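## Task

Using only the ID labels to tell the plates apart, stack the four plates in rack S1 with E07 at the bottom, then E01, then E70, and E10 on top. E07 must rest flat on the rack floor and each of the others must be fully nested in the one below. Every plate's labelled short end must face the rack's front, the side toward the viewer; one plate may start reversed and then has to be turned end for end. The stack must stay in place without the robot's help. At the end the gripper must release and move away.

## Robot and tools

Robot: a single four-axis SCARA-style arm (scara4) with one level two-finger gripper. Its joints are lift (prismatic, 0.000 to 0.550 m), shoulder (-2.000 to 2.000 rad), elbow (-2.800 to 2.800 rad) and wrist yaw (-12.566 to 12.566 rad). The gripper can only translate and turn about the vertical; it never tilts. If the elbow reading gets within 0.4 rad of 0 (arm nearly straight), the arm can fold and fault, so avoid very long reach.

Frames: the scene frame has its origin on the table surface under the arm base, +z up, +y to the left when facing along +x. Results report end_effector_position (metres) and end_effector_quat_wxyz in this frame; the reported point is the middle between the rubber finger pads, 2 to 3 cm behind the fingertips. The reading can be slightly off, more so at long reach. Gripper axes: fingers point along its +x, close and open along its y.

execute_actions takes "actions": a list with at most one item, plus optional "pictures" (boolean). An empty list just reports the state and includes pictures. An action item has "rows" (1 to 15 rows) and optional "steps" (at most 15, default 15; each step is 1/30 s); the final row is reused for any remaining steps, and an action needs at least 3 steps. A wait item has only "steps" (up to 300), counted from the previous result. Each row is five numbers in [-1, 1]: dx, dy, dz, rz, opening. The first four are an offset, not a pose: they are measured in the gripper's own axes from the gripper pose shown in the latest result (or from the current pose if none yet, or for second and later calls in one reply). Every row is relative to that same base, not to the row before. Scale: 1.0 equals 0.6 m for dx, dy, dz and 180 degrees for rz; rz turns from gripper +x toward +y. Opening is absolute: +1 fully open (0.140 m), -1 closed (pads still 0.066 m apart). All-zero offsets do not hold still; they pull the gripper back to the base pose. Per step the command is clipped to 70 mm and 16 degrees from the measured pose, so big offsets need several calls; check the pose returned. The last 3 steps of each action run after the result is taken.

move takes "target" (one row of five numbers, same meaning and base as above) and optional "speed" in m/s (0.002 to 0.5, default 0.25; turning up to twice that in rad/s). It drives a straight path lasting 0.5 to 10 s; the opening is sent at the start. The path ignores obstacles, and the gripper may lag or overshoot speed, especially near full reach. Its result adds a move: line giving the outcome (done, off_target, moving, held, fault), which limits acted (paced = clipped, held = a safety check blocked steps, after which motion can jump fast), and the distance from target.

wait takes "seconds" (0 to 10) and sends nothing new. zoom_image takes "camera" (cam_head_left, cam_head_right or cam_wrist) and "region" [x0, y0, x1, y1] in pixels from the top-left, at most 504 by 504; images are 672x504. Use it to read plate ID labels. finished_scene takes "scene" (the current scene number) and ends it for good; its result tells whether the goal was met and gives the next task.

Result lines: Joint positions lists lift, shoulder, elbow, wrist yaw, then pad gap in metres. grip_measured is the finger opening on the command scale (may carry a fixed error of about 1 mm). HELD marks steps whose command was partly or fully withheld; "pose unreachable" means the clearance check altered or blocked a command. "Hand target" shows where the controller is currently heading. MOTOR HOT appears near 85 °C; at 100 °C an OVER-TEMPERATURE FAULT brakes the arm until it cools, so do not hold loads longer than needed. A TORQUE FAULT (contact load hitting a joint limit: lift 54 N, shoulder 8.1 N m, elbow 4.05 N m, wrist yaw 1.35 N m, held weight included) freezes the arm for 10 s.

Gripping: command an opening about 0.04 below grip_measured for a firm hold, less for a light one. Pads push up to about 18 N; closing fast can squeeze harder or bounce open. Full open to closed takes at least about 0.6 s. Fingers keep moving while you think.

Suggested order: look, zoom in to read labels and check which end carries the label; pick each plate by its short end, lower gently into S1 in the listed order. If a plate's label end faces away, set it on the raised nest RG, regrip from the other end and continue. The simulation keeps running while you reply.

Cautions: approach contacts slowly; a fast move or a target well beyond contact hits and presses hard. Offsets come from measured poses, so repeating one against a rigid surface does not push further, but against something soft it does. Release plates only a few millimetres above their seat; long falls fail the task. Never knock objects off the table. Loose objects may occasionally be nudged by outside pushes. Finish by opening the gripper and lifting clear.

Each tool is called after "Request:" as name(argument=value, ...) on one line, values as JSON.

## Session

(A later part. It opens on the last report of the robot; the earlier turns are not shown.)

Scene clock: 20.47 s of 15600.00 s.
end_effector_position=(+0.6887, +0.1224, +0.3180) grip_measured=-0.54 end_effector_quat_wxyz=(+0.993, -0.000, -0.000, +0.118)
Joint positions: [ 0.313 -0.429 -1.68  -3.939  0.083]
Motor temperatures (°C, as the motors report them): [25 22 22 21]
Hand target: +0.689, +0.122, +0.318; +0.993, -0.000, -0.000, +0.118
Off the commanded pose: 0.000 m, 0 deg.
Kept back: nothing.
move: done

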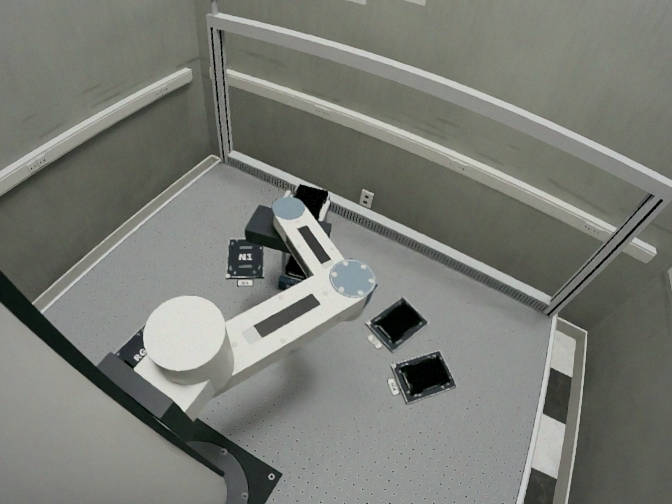

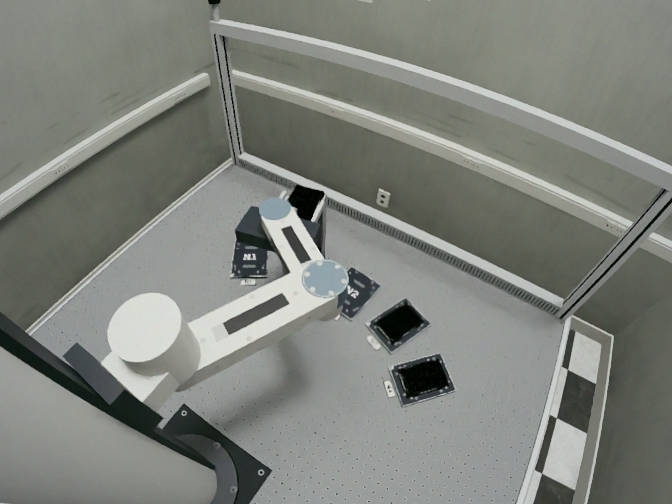

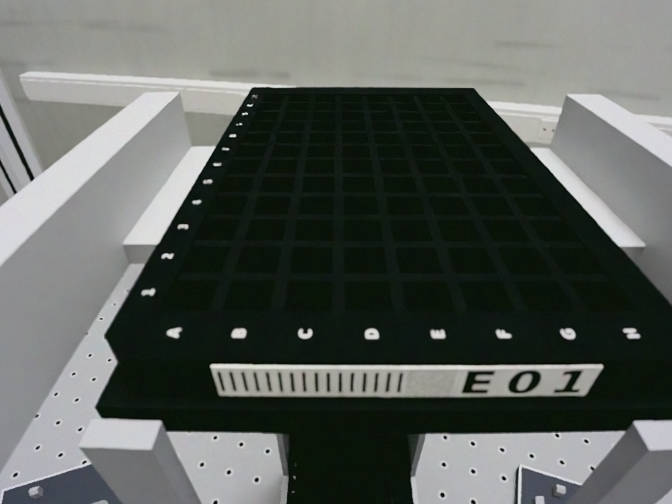

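Request:
move(target=[0,0,-0.3833,0,-0.6], speed=0.3)

Request:
move(target=[0,0,-0.005,0,-0.6], speed=0.006)

Request:
move(target=[0,0,0,0,0.1])

Request:
move(target=[-0.1833,0,0,0,0.1], speed=0.35)

Request:
move(target=[-0.0885,-0.465,-0.0417,-0.2023,-0.2], speed=0.45)

Scene clock: 21.90 s of 15600.00 s.
end_effector_position=(+0.6887, +0.1224, +0.0880) grip_measured=-0.54 end_effector_quat_wxyz=(+0.993, -0.000, -0.000, +0.118)
Joint positions: [ 0.083 -0.429 -1.68  -3.939  0.083]
Motor temperatures (°C, as the motors report them): [25 22 22 21]
Hand target: +0.689, +0.122, +0.088; +0.993, -0.000, -0.000, +0.118
Off the commanded pose: 0.000 m, 0 deg.
Kept back: nothing.
move: done

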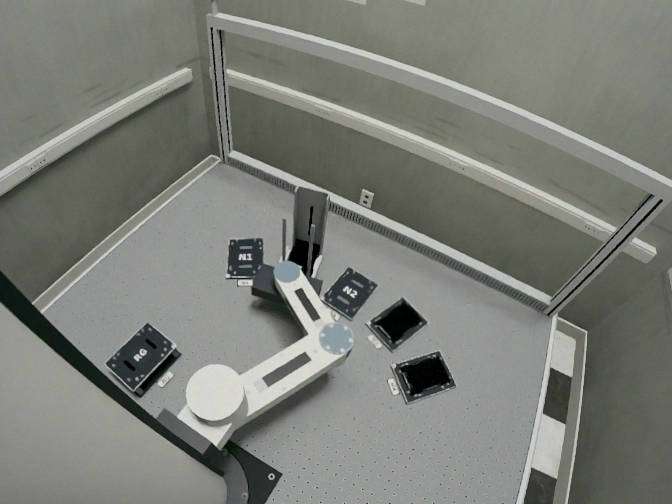

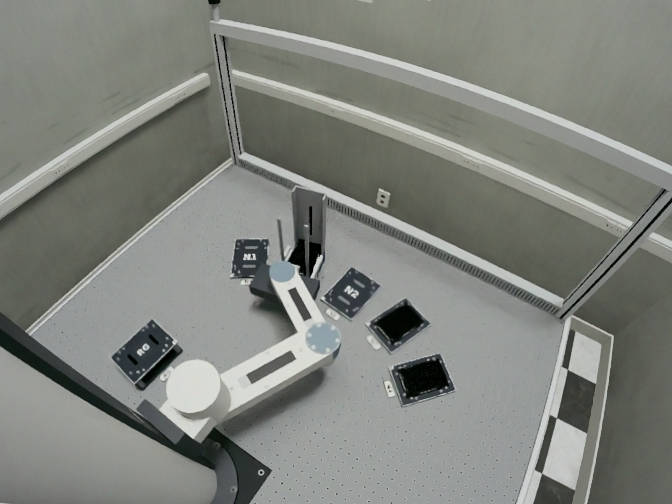

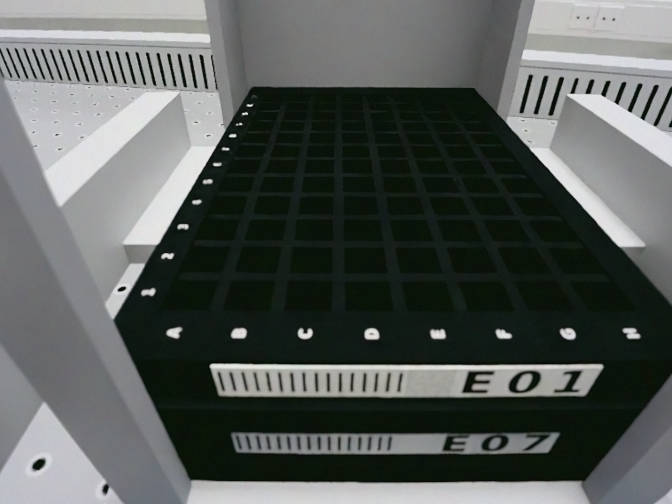

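Scene clock: 22.63 s of 15600.00 s.
end_effector_position=(+0.6887, +0.1224, +0.0850) grip_measured=-0.54 end_effector_quat_wxyz=(+0.993, -0.000, -0.000, +0.118)
Joint positions: [ 0.08  -0.429 -1.68  -3.939  0.083]
Motor temperatures (°C, as the motors report them): [25 22 22 21]
Hand target: +0.689, +0.122, +0.085; +0.993, -0.000, -0.000, +0.118
Off the commanded pose: 0.000 m, 0 deg.
Kept back: nothing.
move: done

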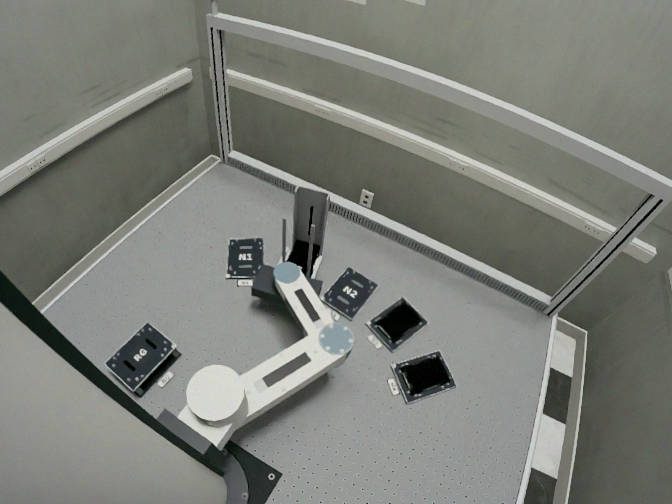

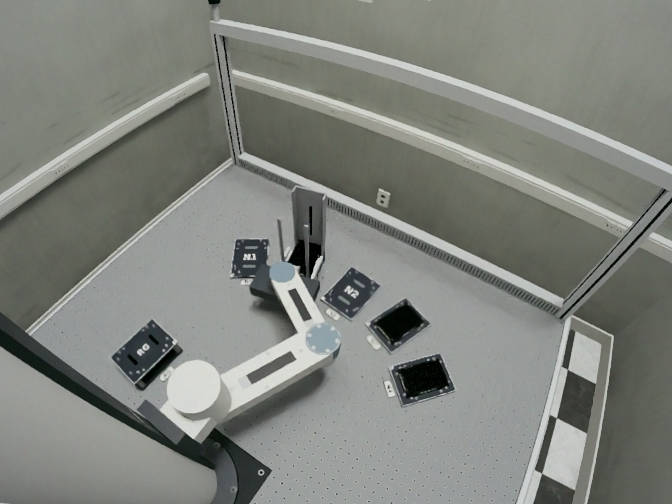

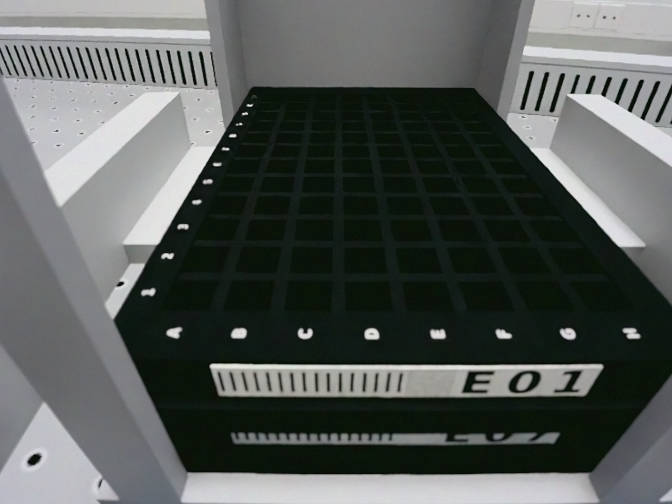

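Scene clock: 23.13 s of 15600.00 s.
end_effector_position=(+0.6887, +0.1224, +0.0850) grip_measured=+0.10 end_effector_quat_wxyz=(+0.993, -0.000, -0.000, +0.118)
Joint positions: [ 0.08  -0.429 -1.68  -3.939  0.107]
Motor temperatures (°C, as the motors report them): [25 22 22 21]
Hand target: +0.689, +0.122, +0.085; +0.993, -0.000, -0.000, +0.118
Off the commanded pose: 0.000 m, 0 deg.
Kept back: nothing.
move: done

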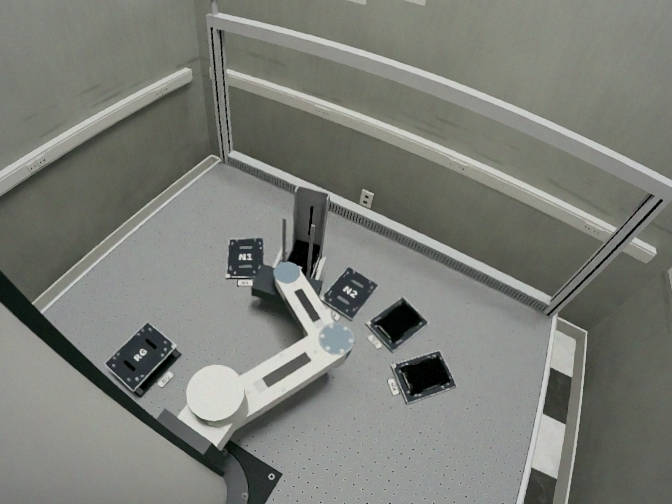

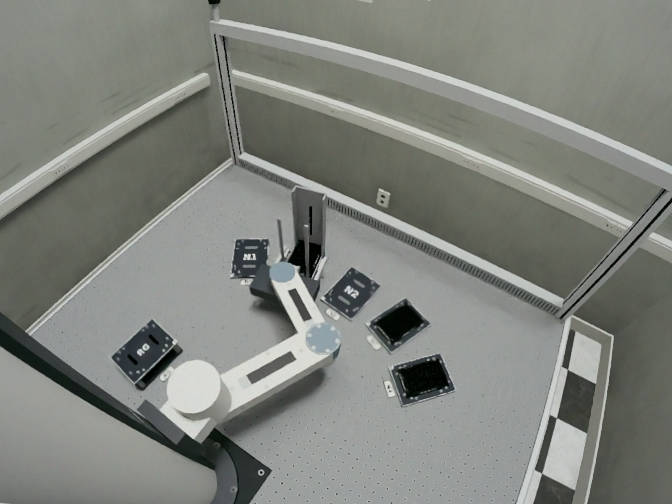

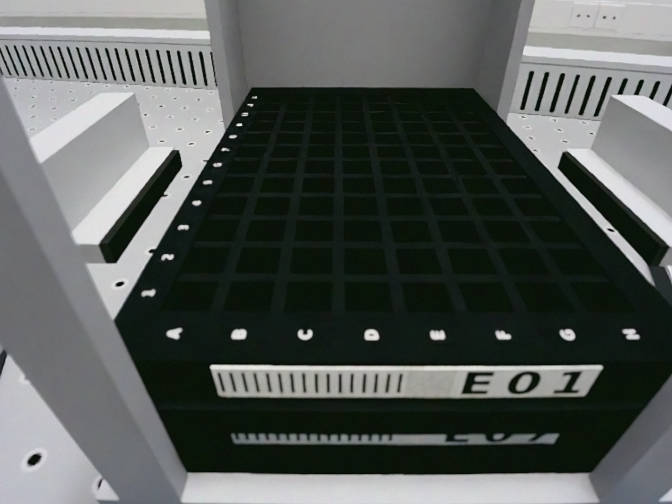

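Scene clock: 23.90 s of 15600.00 s.
end_effector_position=(+0.5818, +0.0967, +0.0850) grip_measured=+0.10 end_effector_quat_wxyz=(+0.993, -0.000, -0.000, +0.118)
Joint positions: [ 0.08  -0.657 -1.119 -4.271  0.107]
Motor temperatures (°C, as the motors report them): [25 22 22 21]
Hand target: +0.582, +0.097, +0.085; +0.993, -0.000, -0.000, +0.118
Off the commanded pose: 0.000 m, 0 deg.
Kept back: nothing.
move: done

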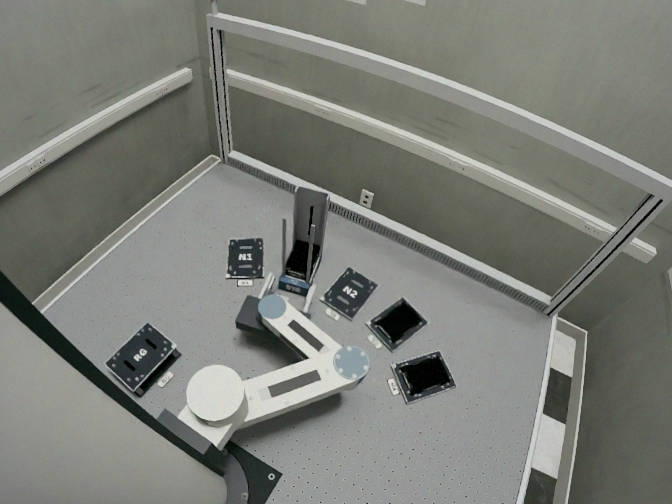

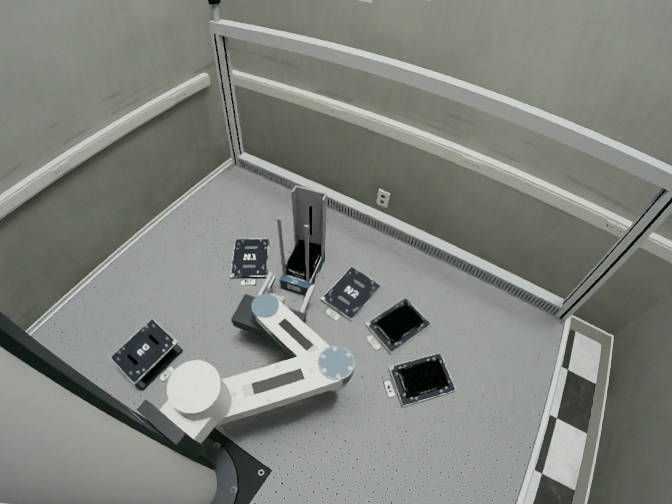

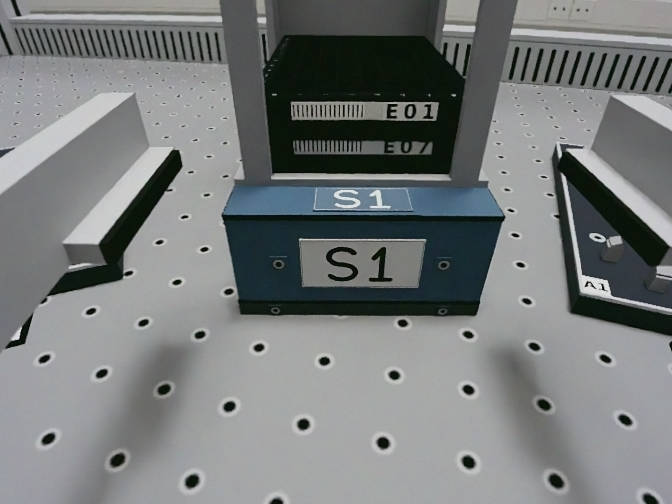

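Scene clock: 25.03 s of 15600.00 s.
end_effector_position=(+0.5954, -0.1873, +0.0599) grip_measured=-0.20 end_effector_quat_wxyz=(+0.980, -0.000, -0.000, -0.199)
Joint positions: [ 0.055 -1.239 -1.32  -4.124  0.096]
Motor temperatures (°C, as the motors report them): [25 22 22 21]
Hand target: +0.596, -0.187, +0.060; +0.980, -0.000, -0.000, -0.198
Off the commanded pose: 0.000 m, 0 deg.
Kept back: nothing.
move: done

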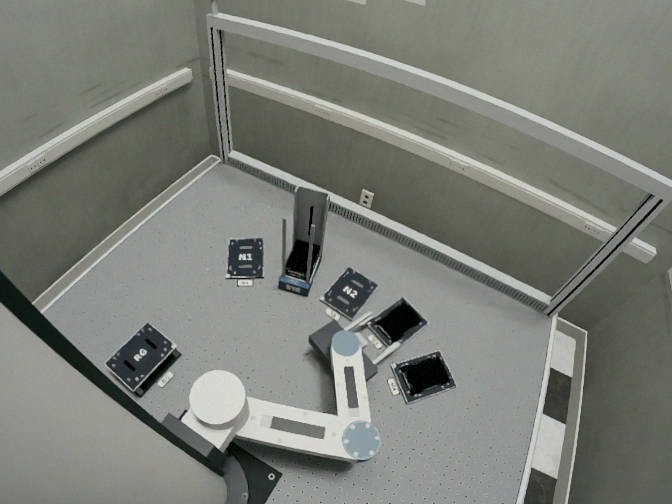

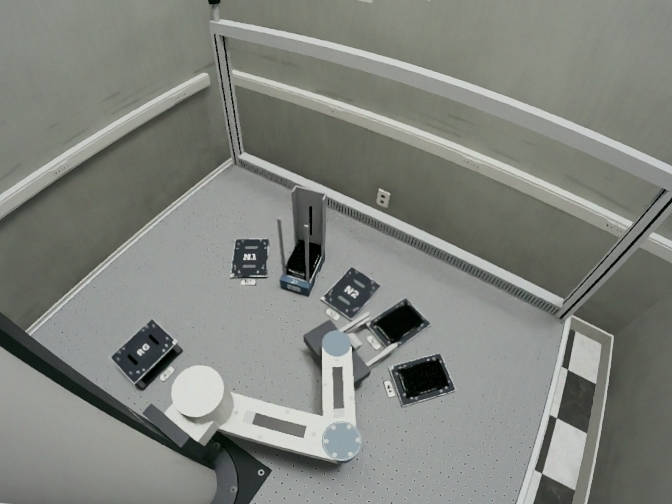

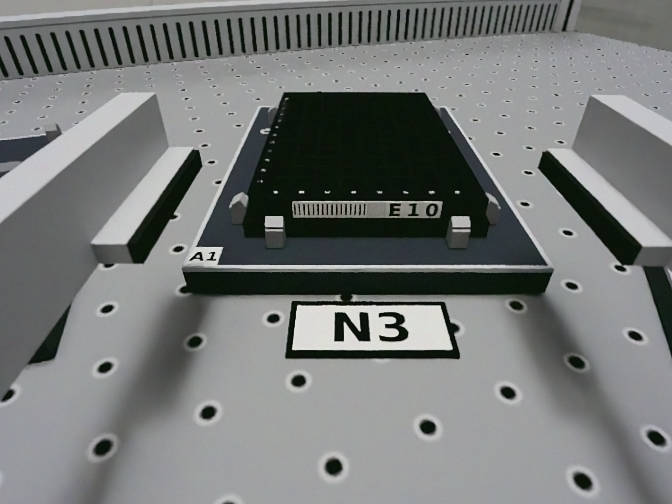

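Request:
move(target=[-0.0627,-0.243,0,-0.108,-0.2], speed=0.45)

Scene clock: 26.10 s of 15600.00 s.
end_effector_position=(+0.5039, -0.3072, +0.0599) grip_measured=-0.20 end_effector_quat_wxyz=(+0.932, -0.000, -0.000, -0.362)
Joint positions: [ 0.055 -1.588 -1.27  -4.166  0.096]
Motor temperatures (°C, as the motors report them): [25 22 22 21]
Hand target: +0.504, -0.307, +0.060; +0.932, -0.000, -0.000, -0.361
Off the commanded pose: 0.000 m, 0 deg.
Kept back: nothing.
move: done

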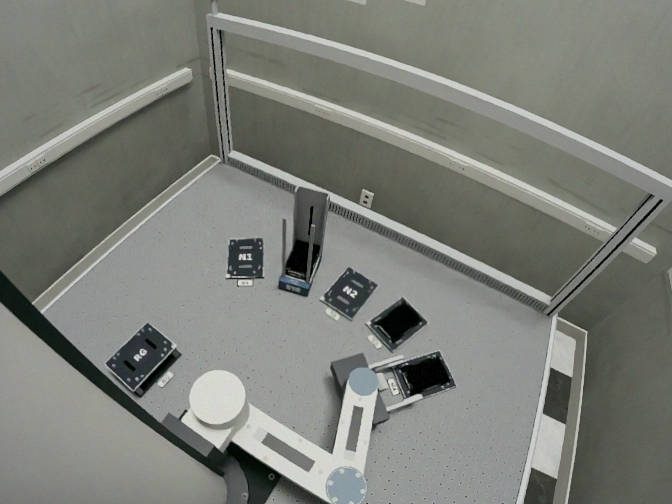

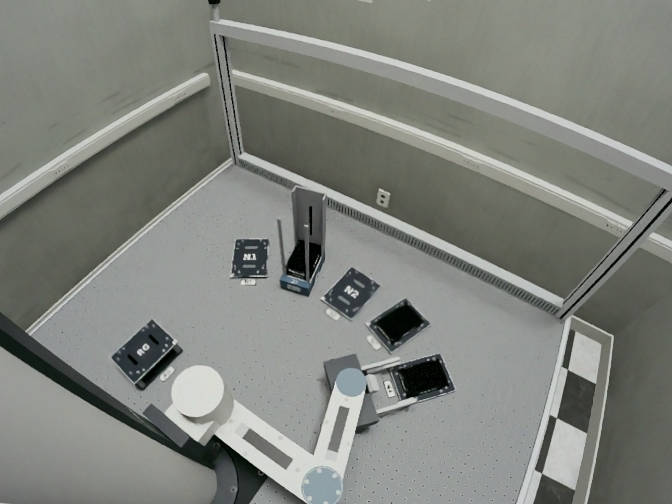

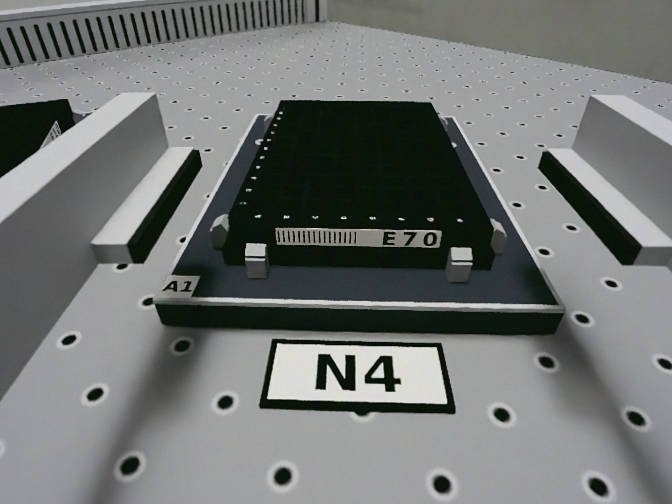

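Request:
move(target=[0.118,0.0027,-0.0215,-0.0075,-0.2], speed=0.35)

Scene clock: 27.07 s of 15600.00 s.
end_effector_position=(+0.5573, -0.3537, +0.0470) grip_measured=-0.20 end_effector_quat_wxyz=(+0.928, -0.000, -0.000, -0.373)
Joint positions: [ 0.042 -1.42  -1.638 -3.989  0.096]
Motor temperatures (°C, as the motors report them): [25 22 22 21]
Hand target: +0.557, -0.354, +0.047; +0.928, -0.000, -0.000, -0.373
Off the commanded pose: 0.000 m, 0 deg.
Kept back: nothing.
move: done

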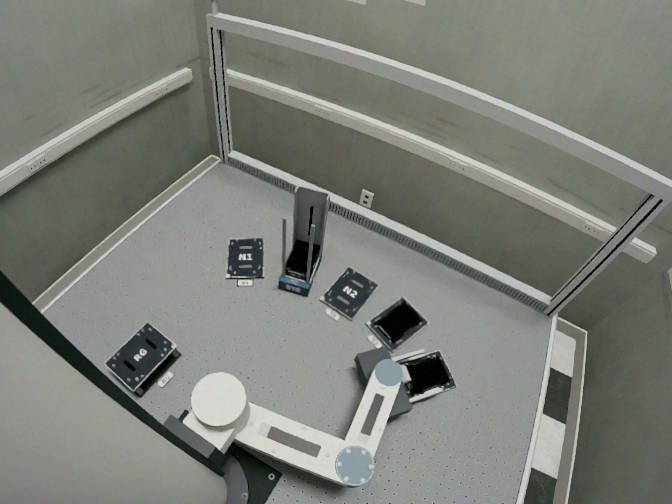

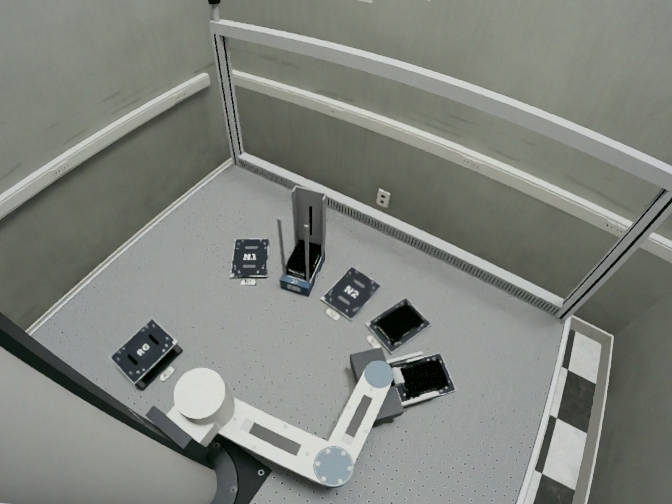

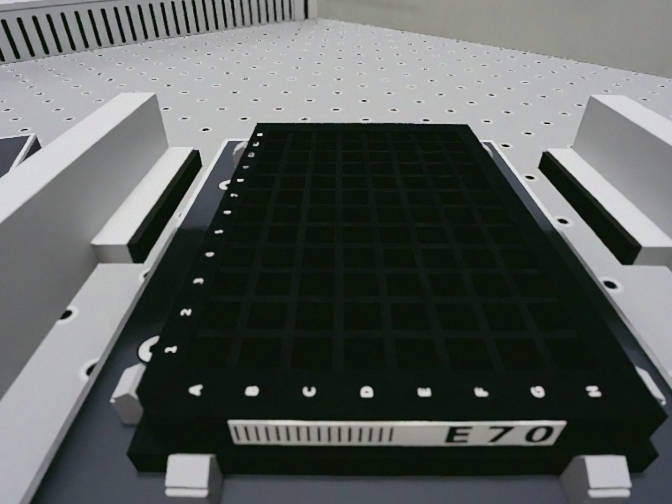

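Request:
move(target=[0.0001,-0.0005,-0.0227,-0.002,-0.2], speed=0.05)

Request:
move(target=[0,0,0,0,-0.6])

Request:
move(target=[0,0,0.49,0,-0.6], speed=0.4)

Scene clock: 28.00 s of 15600.00 s.
end_effector_position=(+0.5571, -0.3540, +0.0334) grip_measured=-0.20 end_effector_quat_wxyz=(+0.927, -0.000, -0.000, -0.376)
Joint positions: [ 0.028 -1.419 -1.638 -3.996  0.096]
Motor temperatures (°C, as the motors report them): [25 22 22 21]
Hand target: +0.557, -0.354, +0.033; +0.927, -0.000, -0.000, -0.376
Off the commanded pose: 0.000 m, 0 deg.
Kept back: nothing.
move: done

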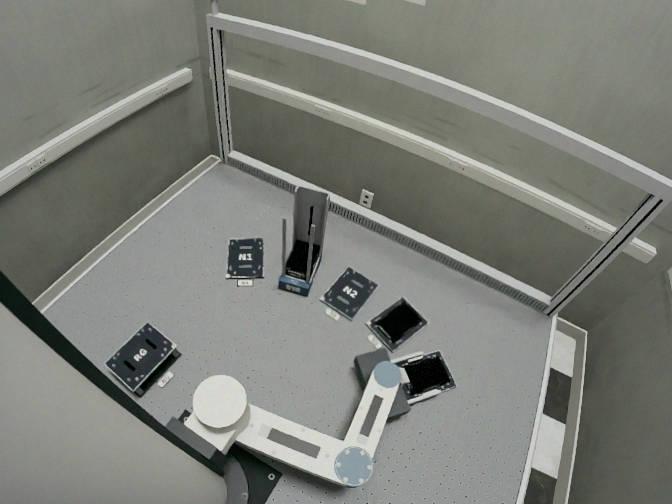

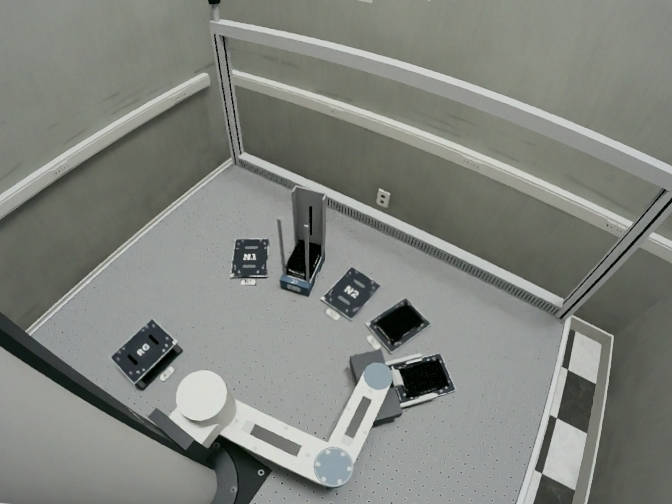

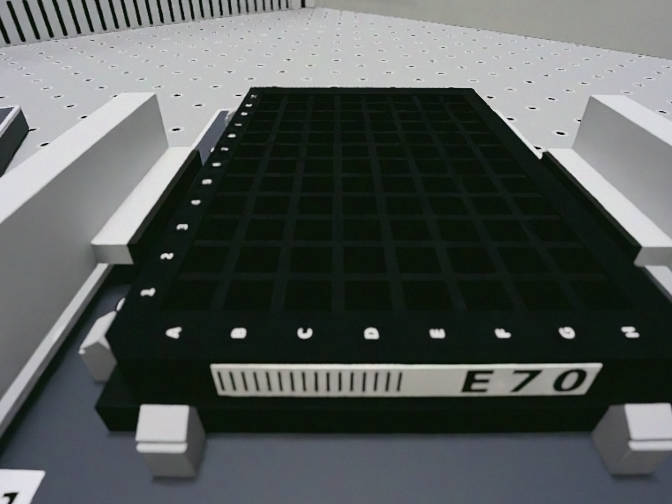

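Scene clock: 28.50 s of 15600.00 s.
end_effector_position=(+0.5571, -0.3540, +0.0334) grip_measured=-0.54 end_effector_quat_wxyz=(+0.927, -0.000, -0.000, -0.376)
Joint positions: [ 0.028 -1.419 -1.638 -3.996  0.083]
Motor temperatures (°C, as the motors report them): [25 22 22 21]
Hand target: +0.557, -0.354, +0.033; +0.927, -0.000, -0.000, -0.376
Off the commanded pose: 0.000 m, 0 deg.
Kept back: nothing.
move: done

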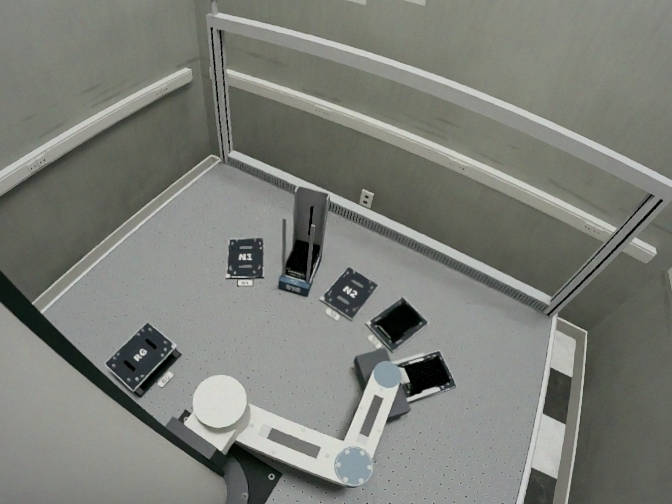

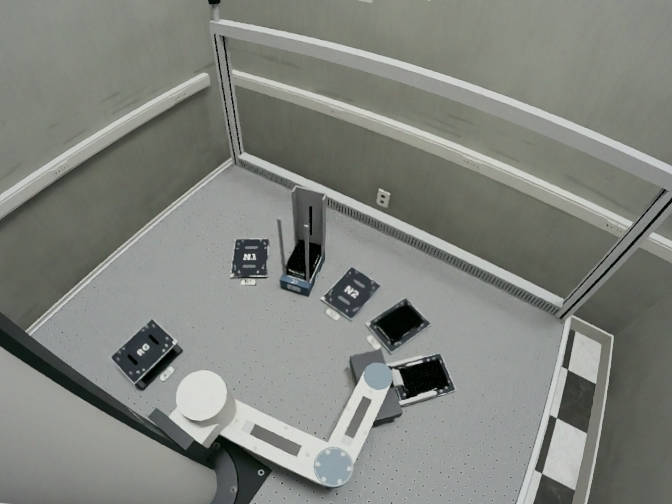

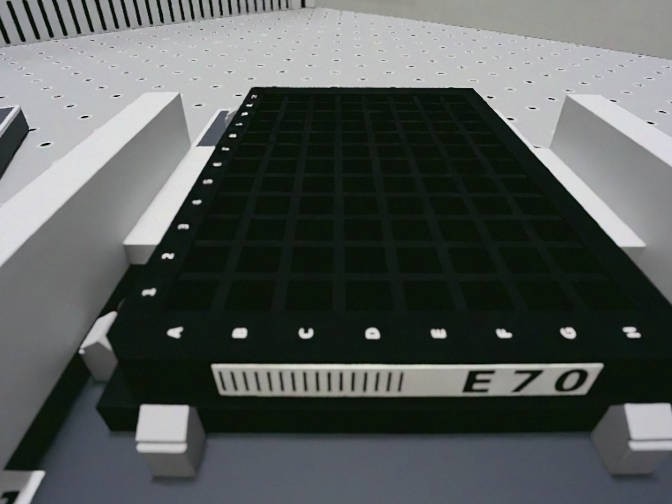

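Scene clock: 29.77 s of 15600.00 s.
end_effector_position=(+0.5571, -0.3540, +0.3274) grip_measured=-0.54 end_effector_quat_wxyz=(+0.927, -0.000, -0.000, -0.376)
Joint positions: [ 0.322 -1.419 -1.638 -3.996  0.083]
Motor temperatures (°C, as the motors report them): [25 22 22 21]
Hand target: +0.557, -0.354, +0.327; +0.927, -0.000, -0.000, -0.376
Off the commanded pose: 0.000 m, 0 deg.
Kept back: nothing.
move: done

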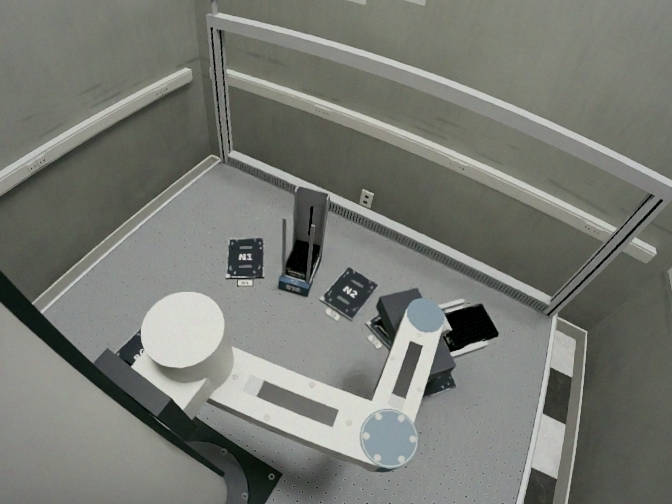

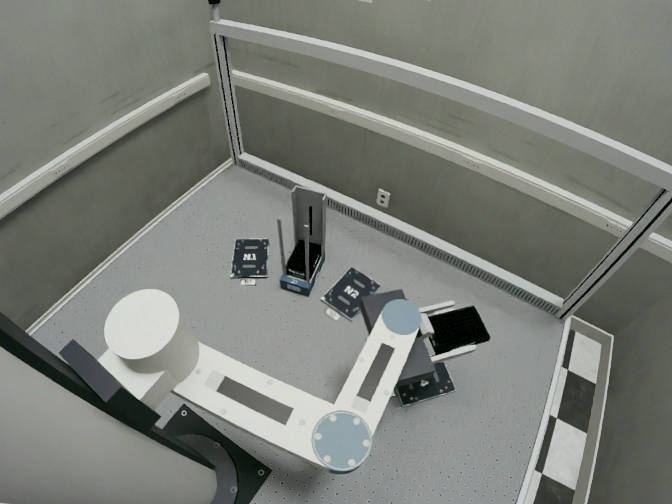

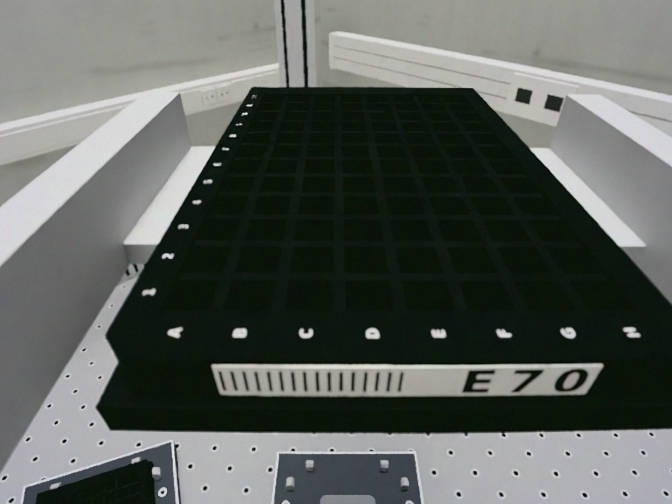

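Request:
move(target=[-0.3954,0.7222,-0.0065,0.3194,-0.6], speed=0.4)

Scene clock: 32.73 s of 15600.00 s.
end_effector_position=(+0.6883, +0.1225, +0.3235) grip_measured=-0.54 end_effector_quat_wxyz=(+0.993, -0.000, -0.000, +0.116)
Joint positions: [ 0.319 -0.428 -1.678 -3.944  0.083]
Motor temperatures (°C, as the motors report them): [25 22 22 21]
Hand target: +0.688, +0.122, +0.323; +0.993, -0.000, -0.000, +0.116
Off the commanded pose: 0.000 m, 0 deg.
Kept back: nothing.
move: done

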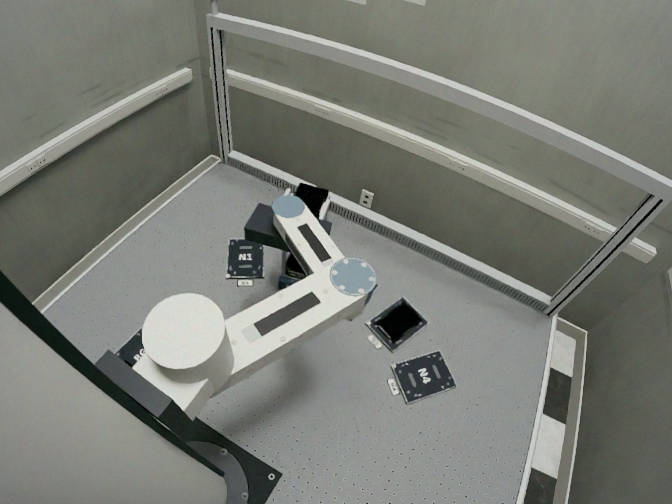

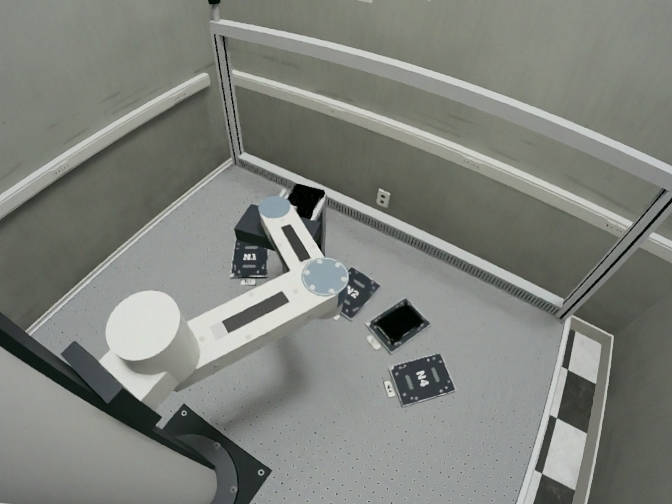

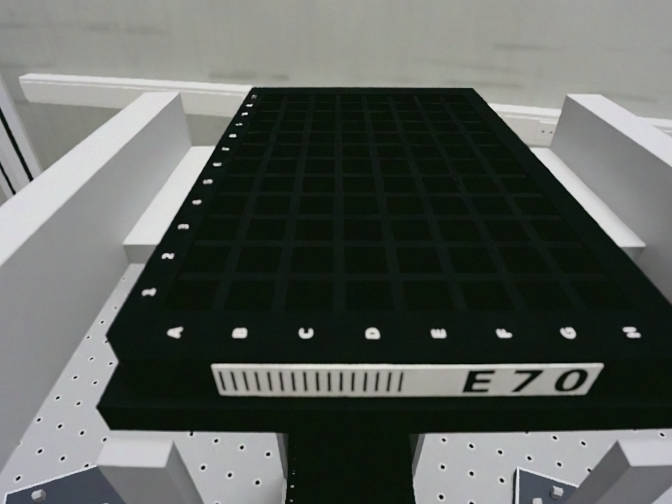

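Request:
move(target=[0.0004,-0.0002,-0.009,0.0002,-0.6], speed=0.012)

Scene clock: 33.67 s of 15600.00 s.
end_effector_position=(+0.6886, +0.1223, +0.3181) grip_measured=-0.54 end_effector_quat_wxyz=(+0.993, -0.000, -0.000, +0.116)
Joint positions: [ 0.313 -0.428 -1.679 -3.942  0.083]
Motor temperatures (°C, as the motors report them): [25 22 22 21]
Hand target: +0.689, +0.122, +0.318; +0.993, -0.000, -0.000, +0.117
Off the commanded pose: 0.000 m, 0 deg.
Kept back: nothing.
move: done

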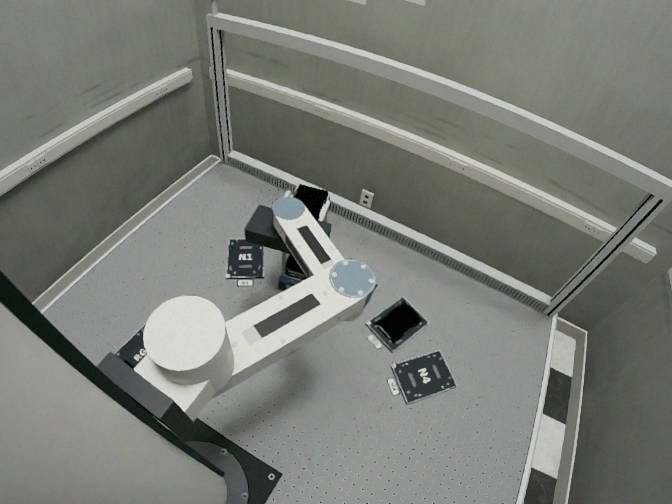

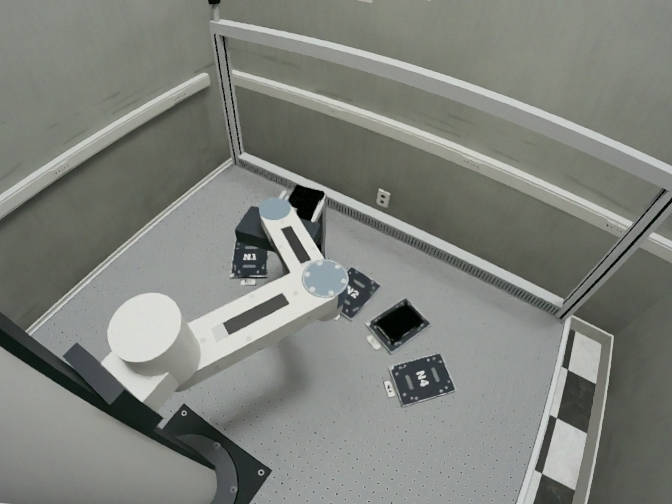

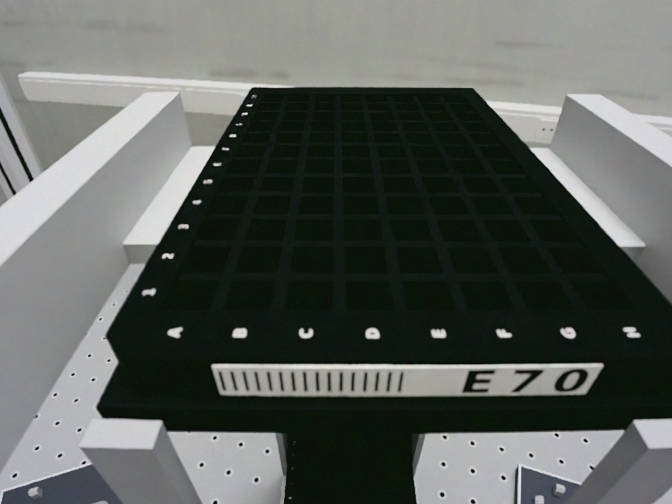

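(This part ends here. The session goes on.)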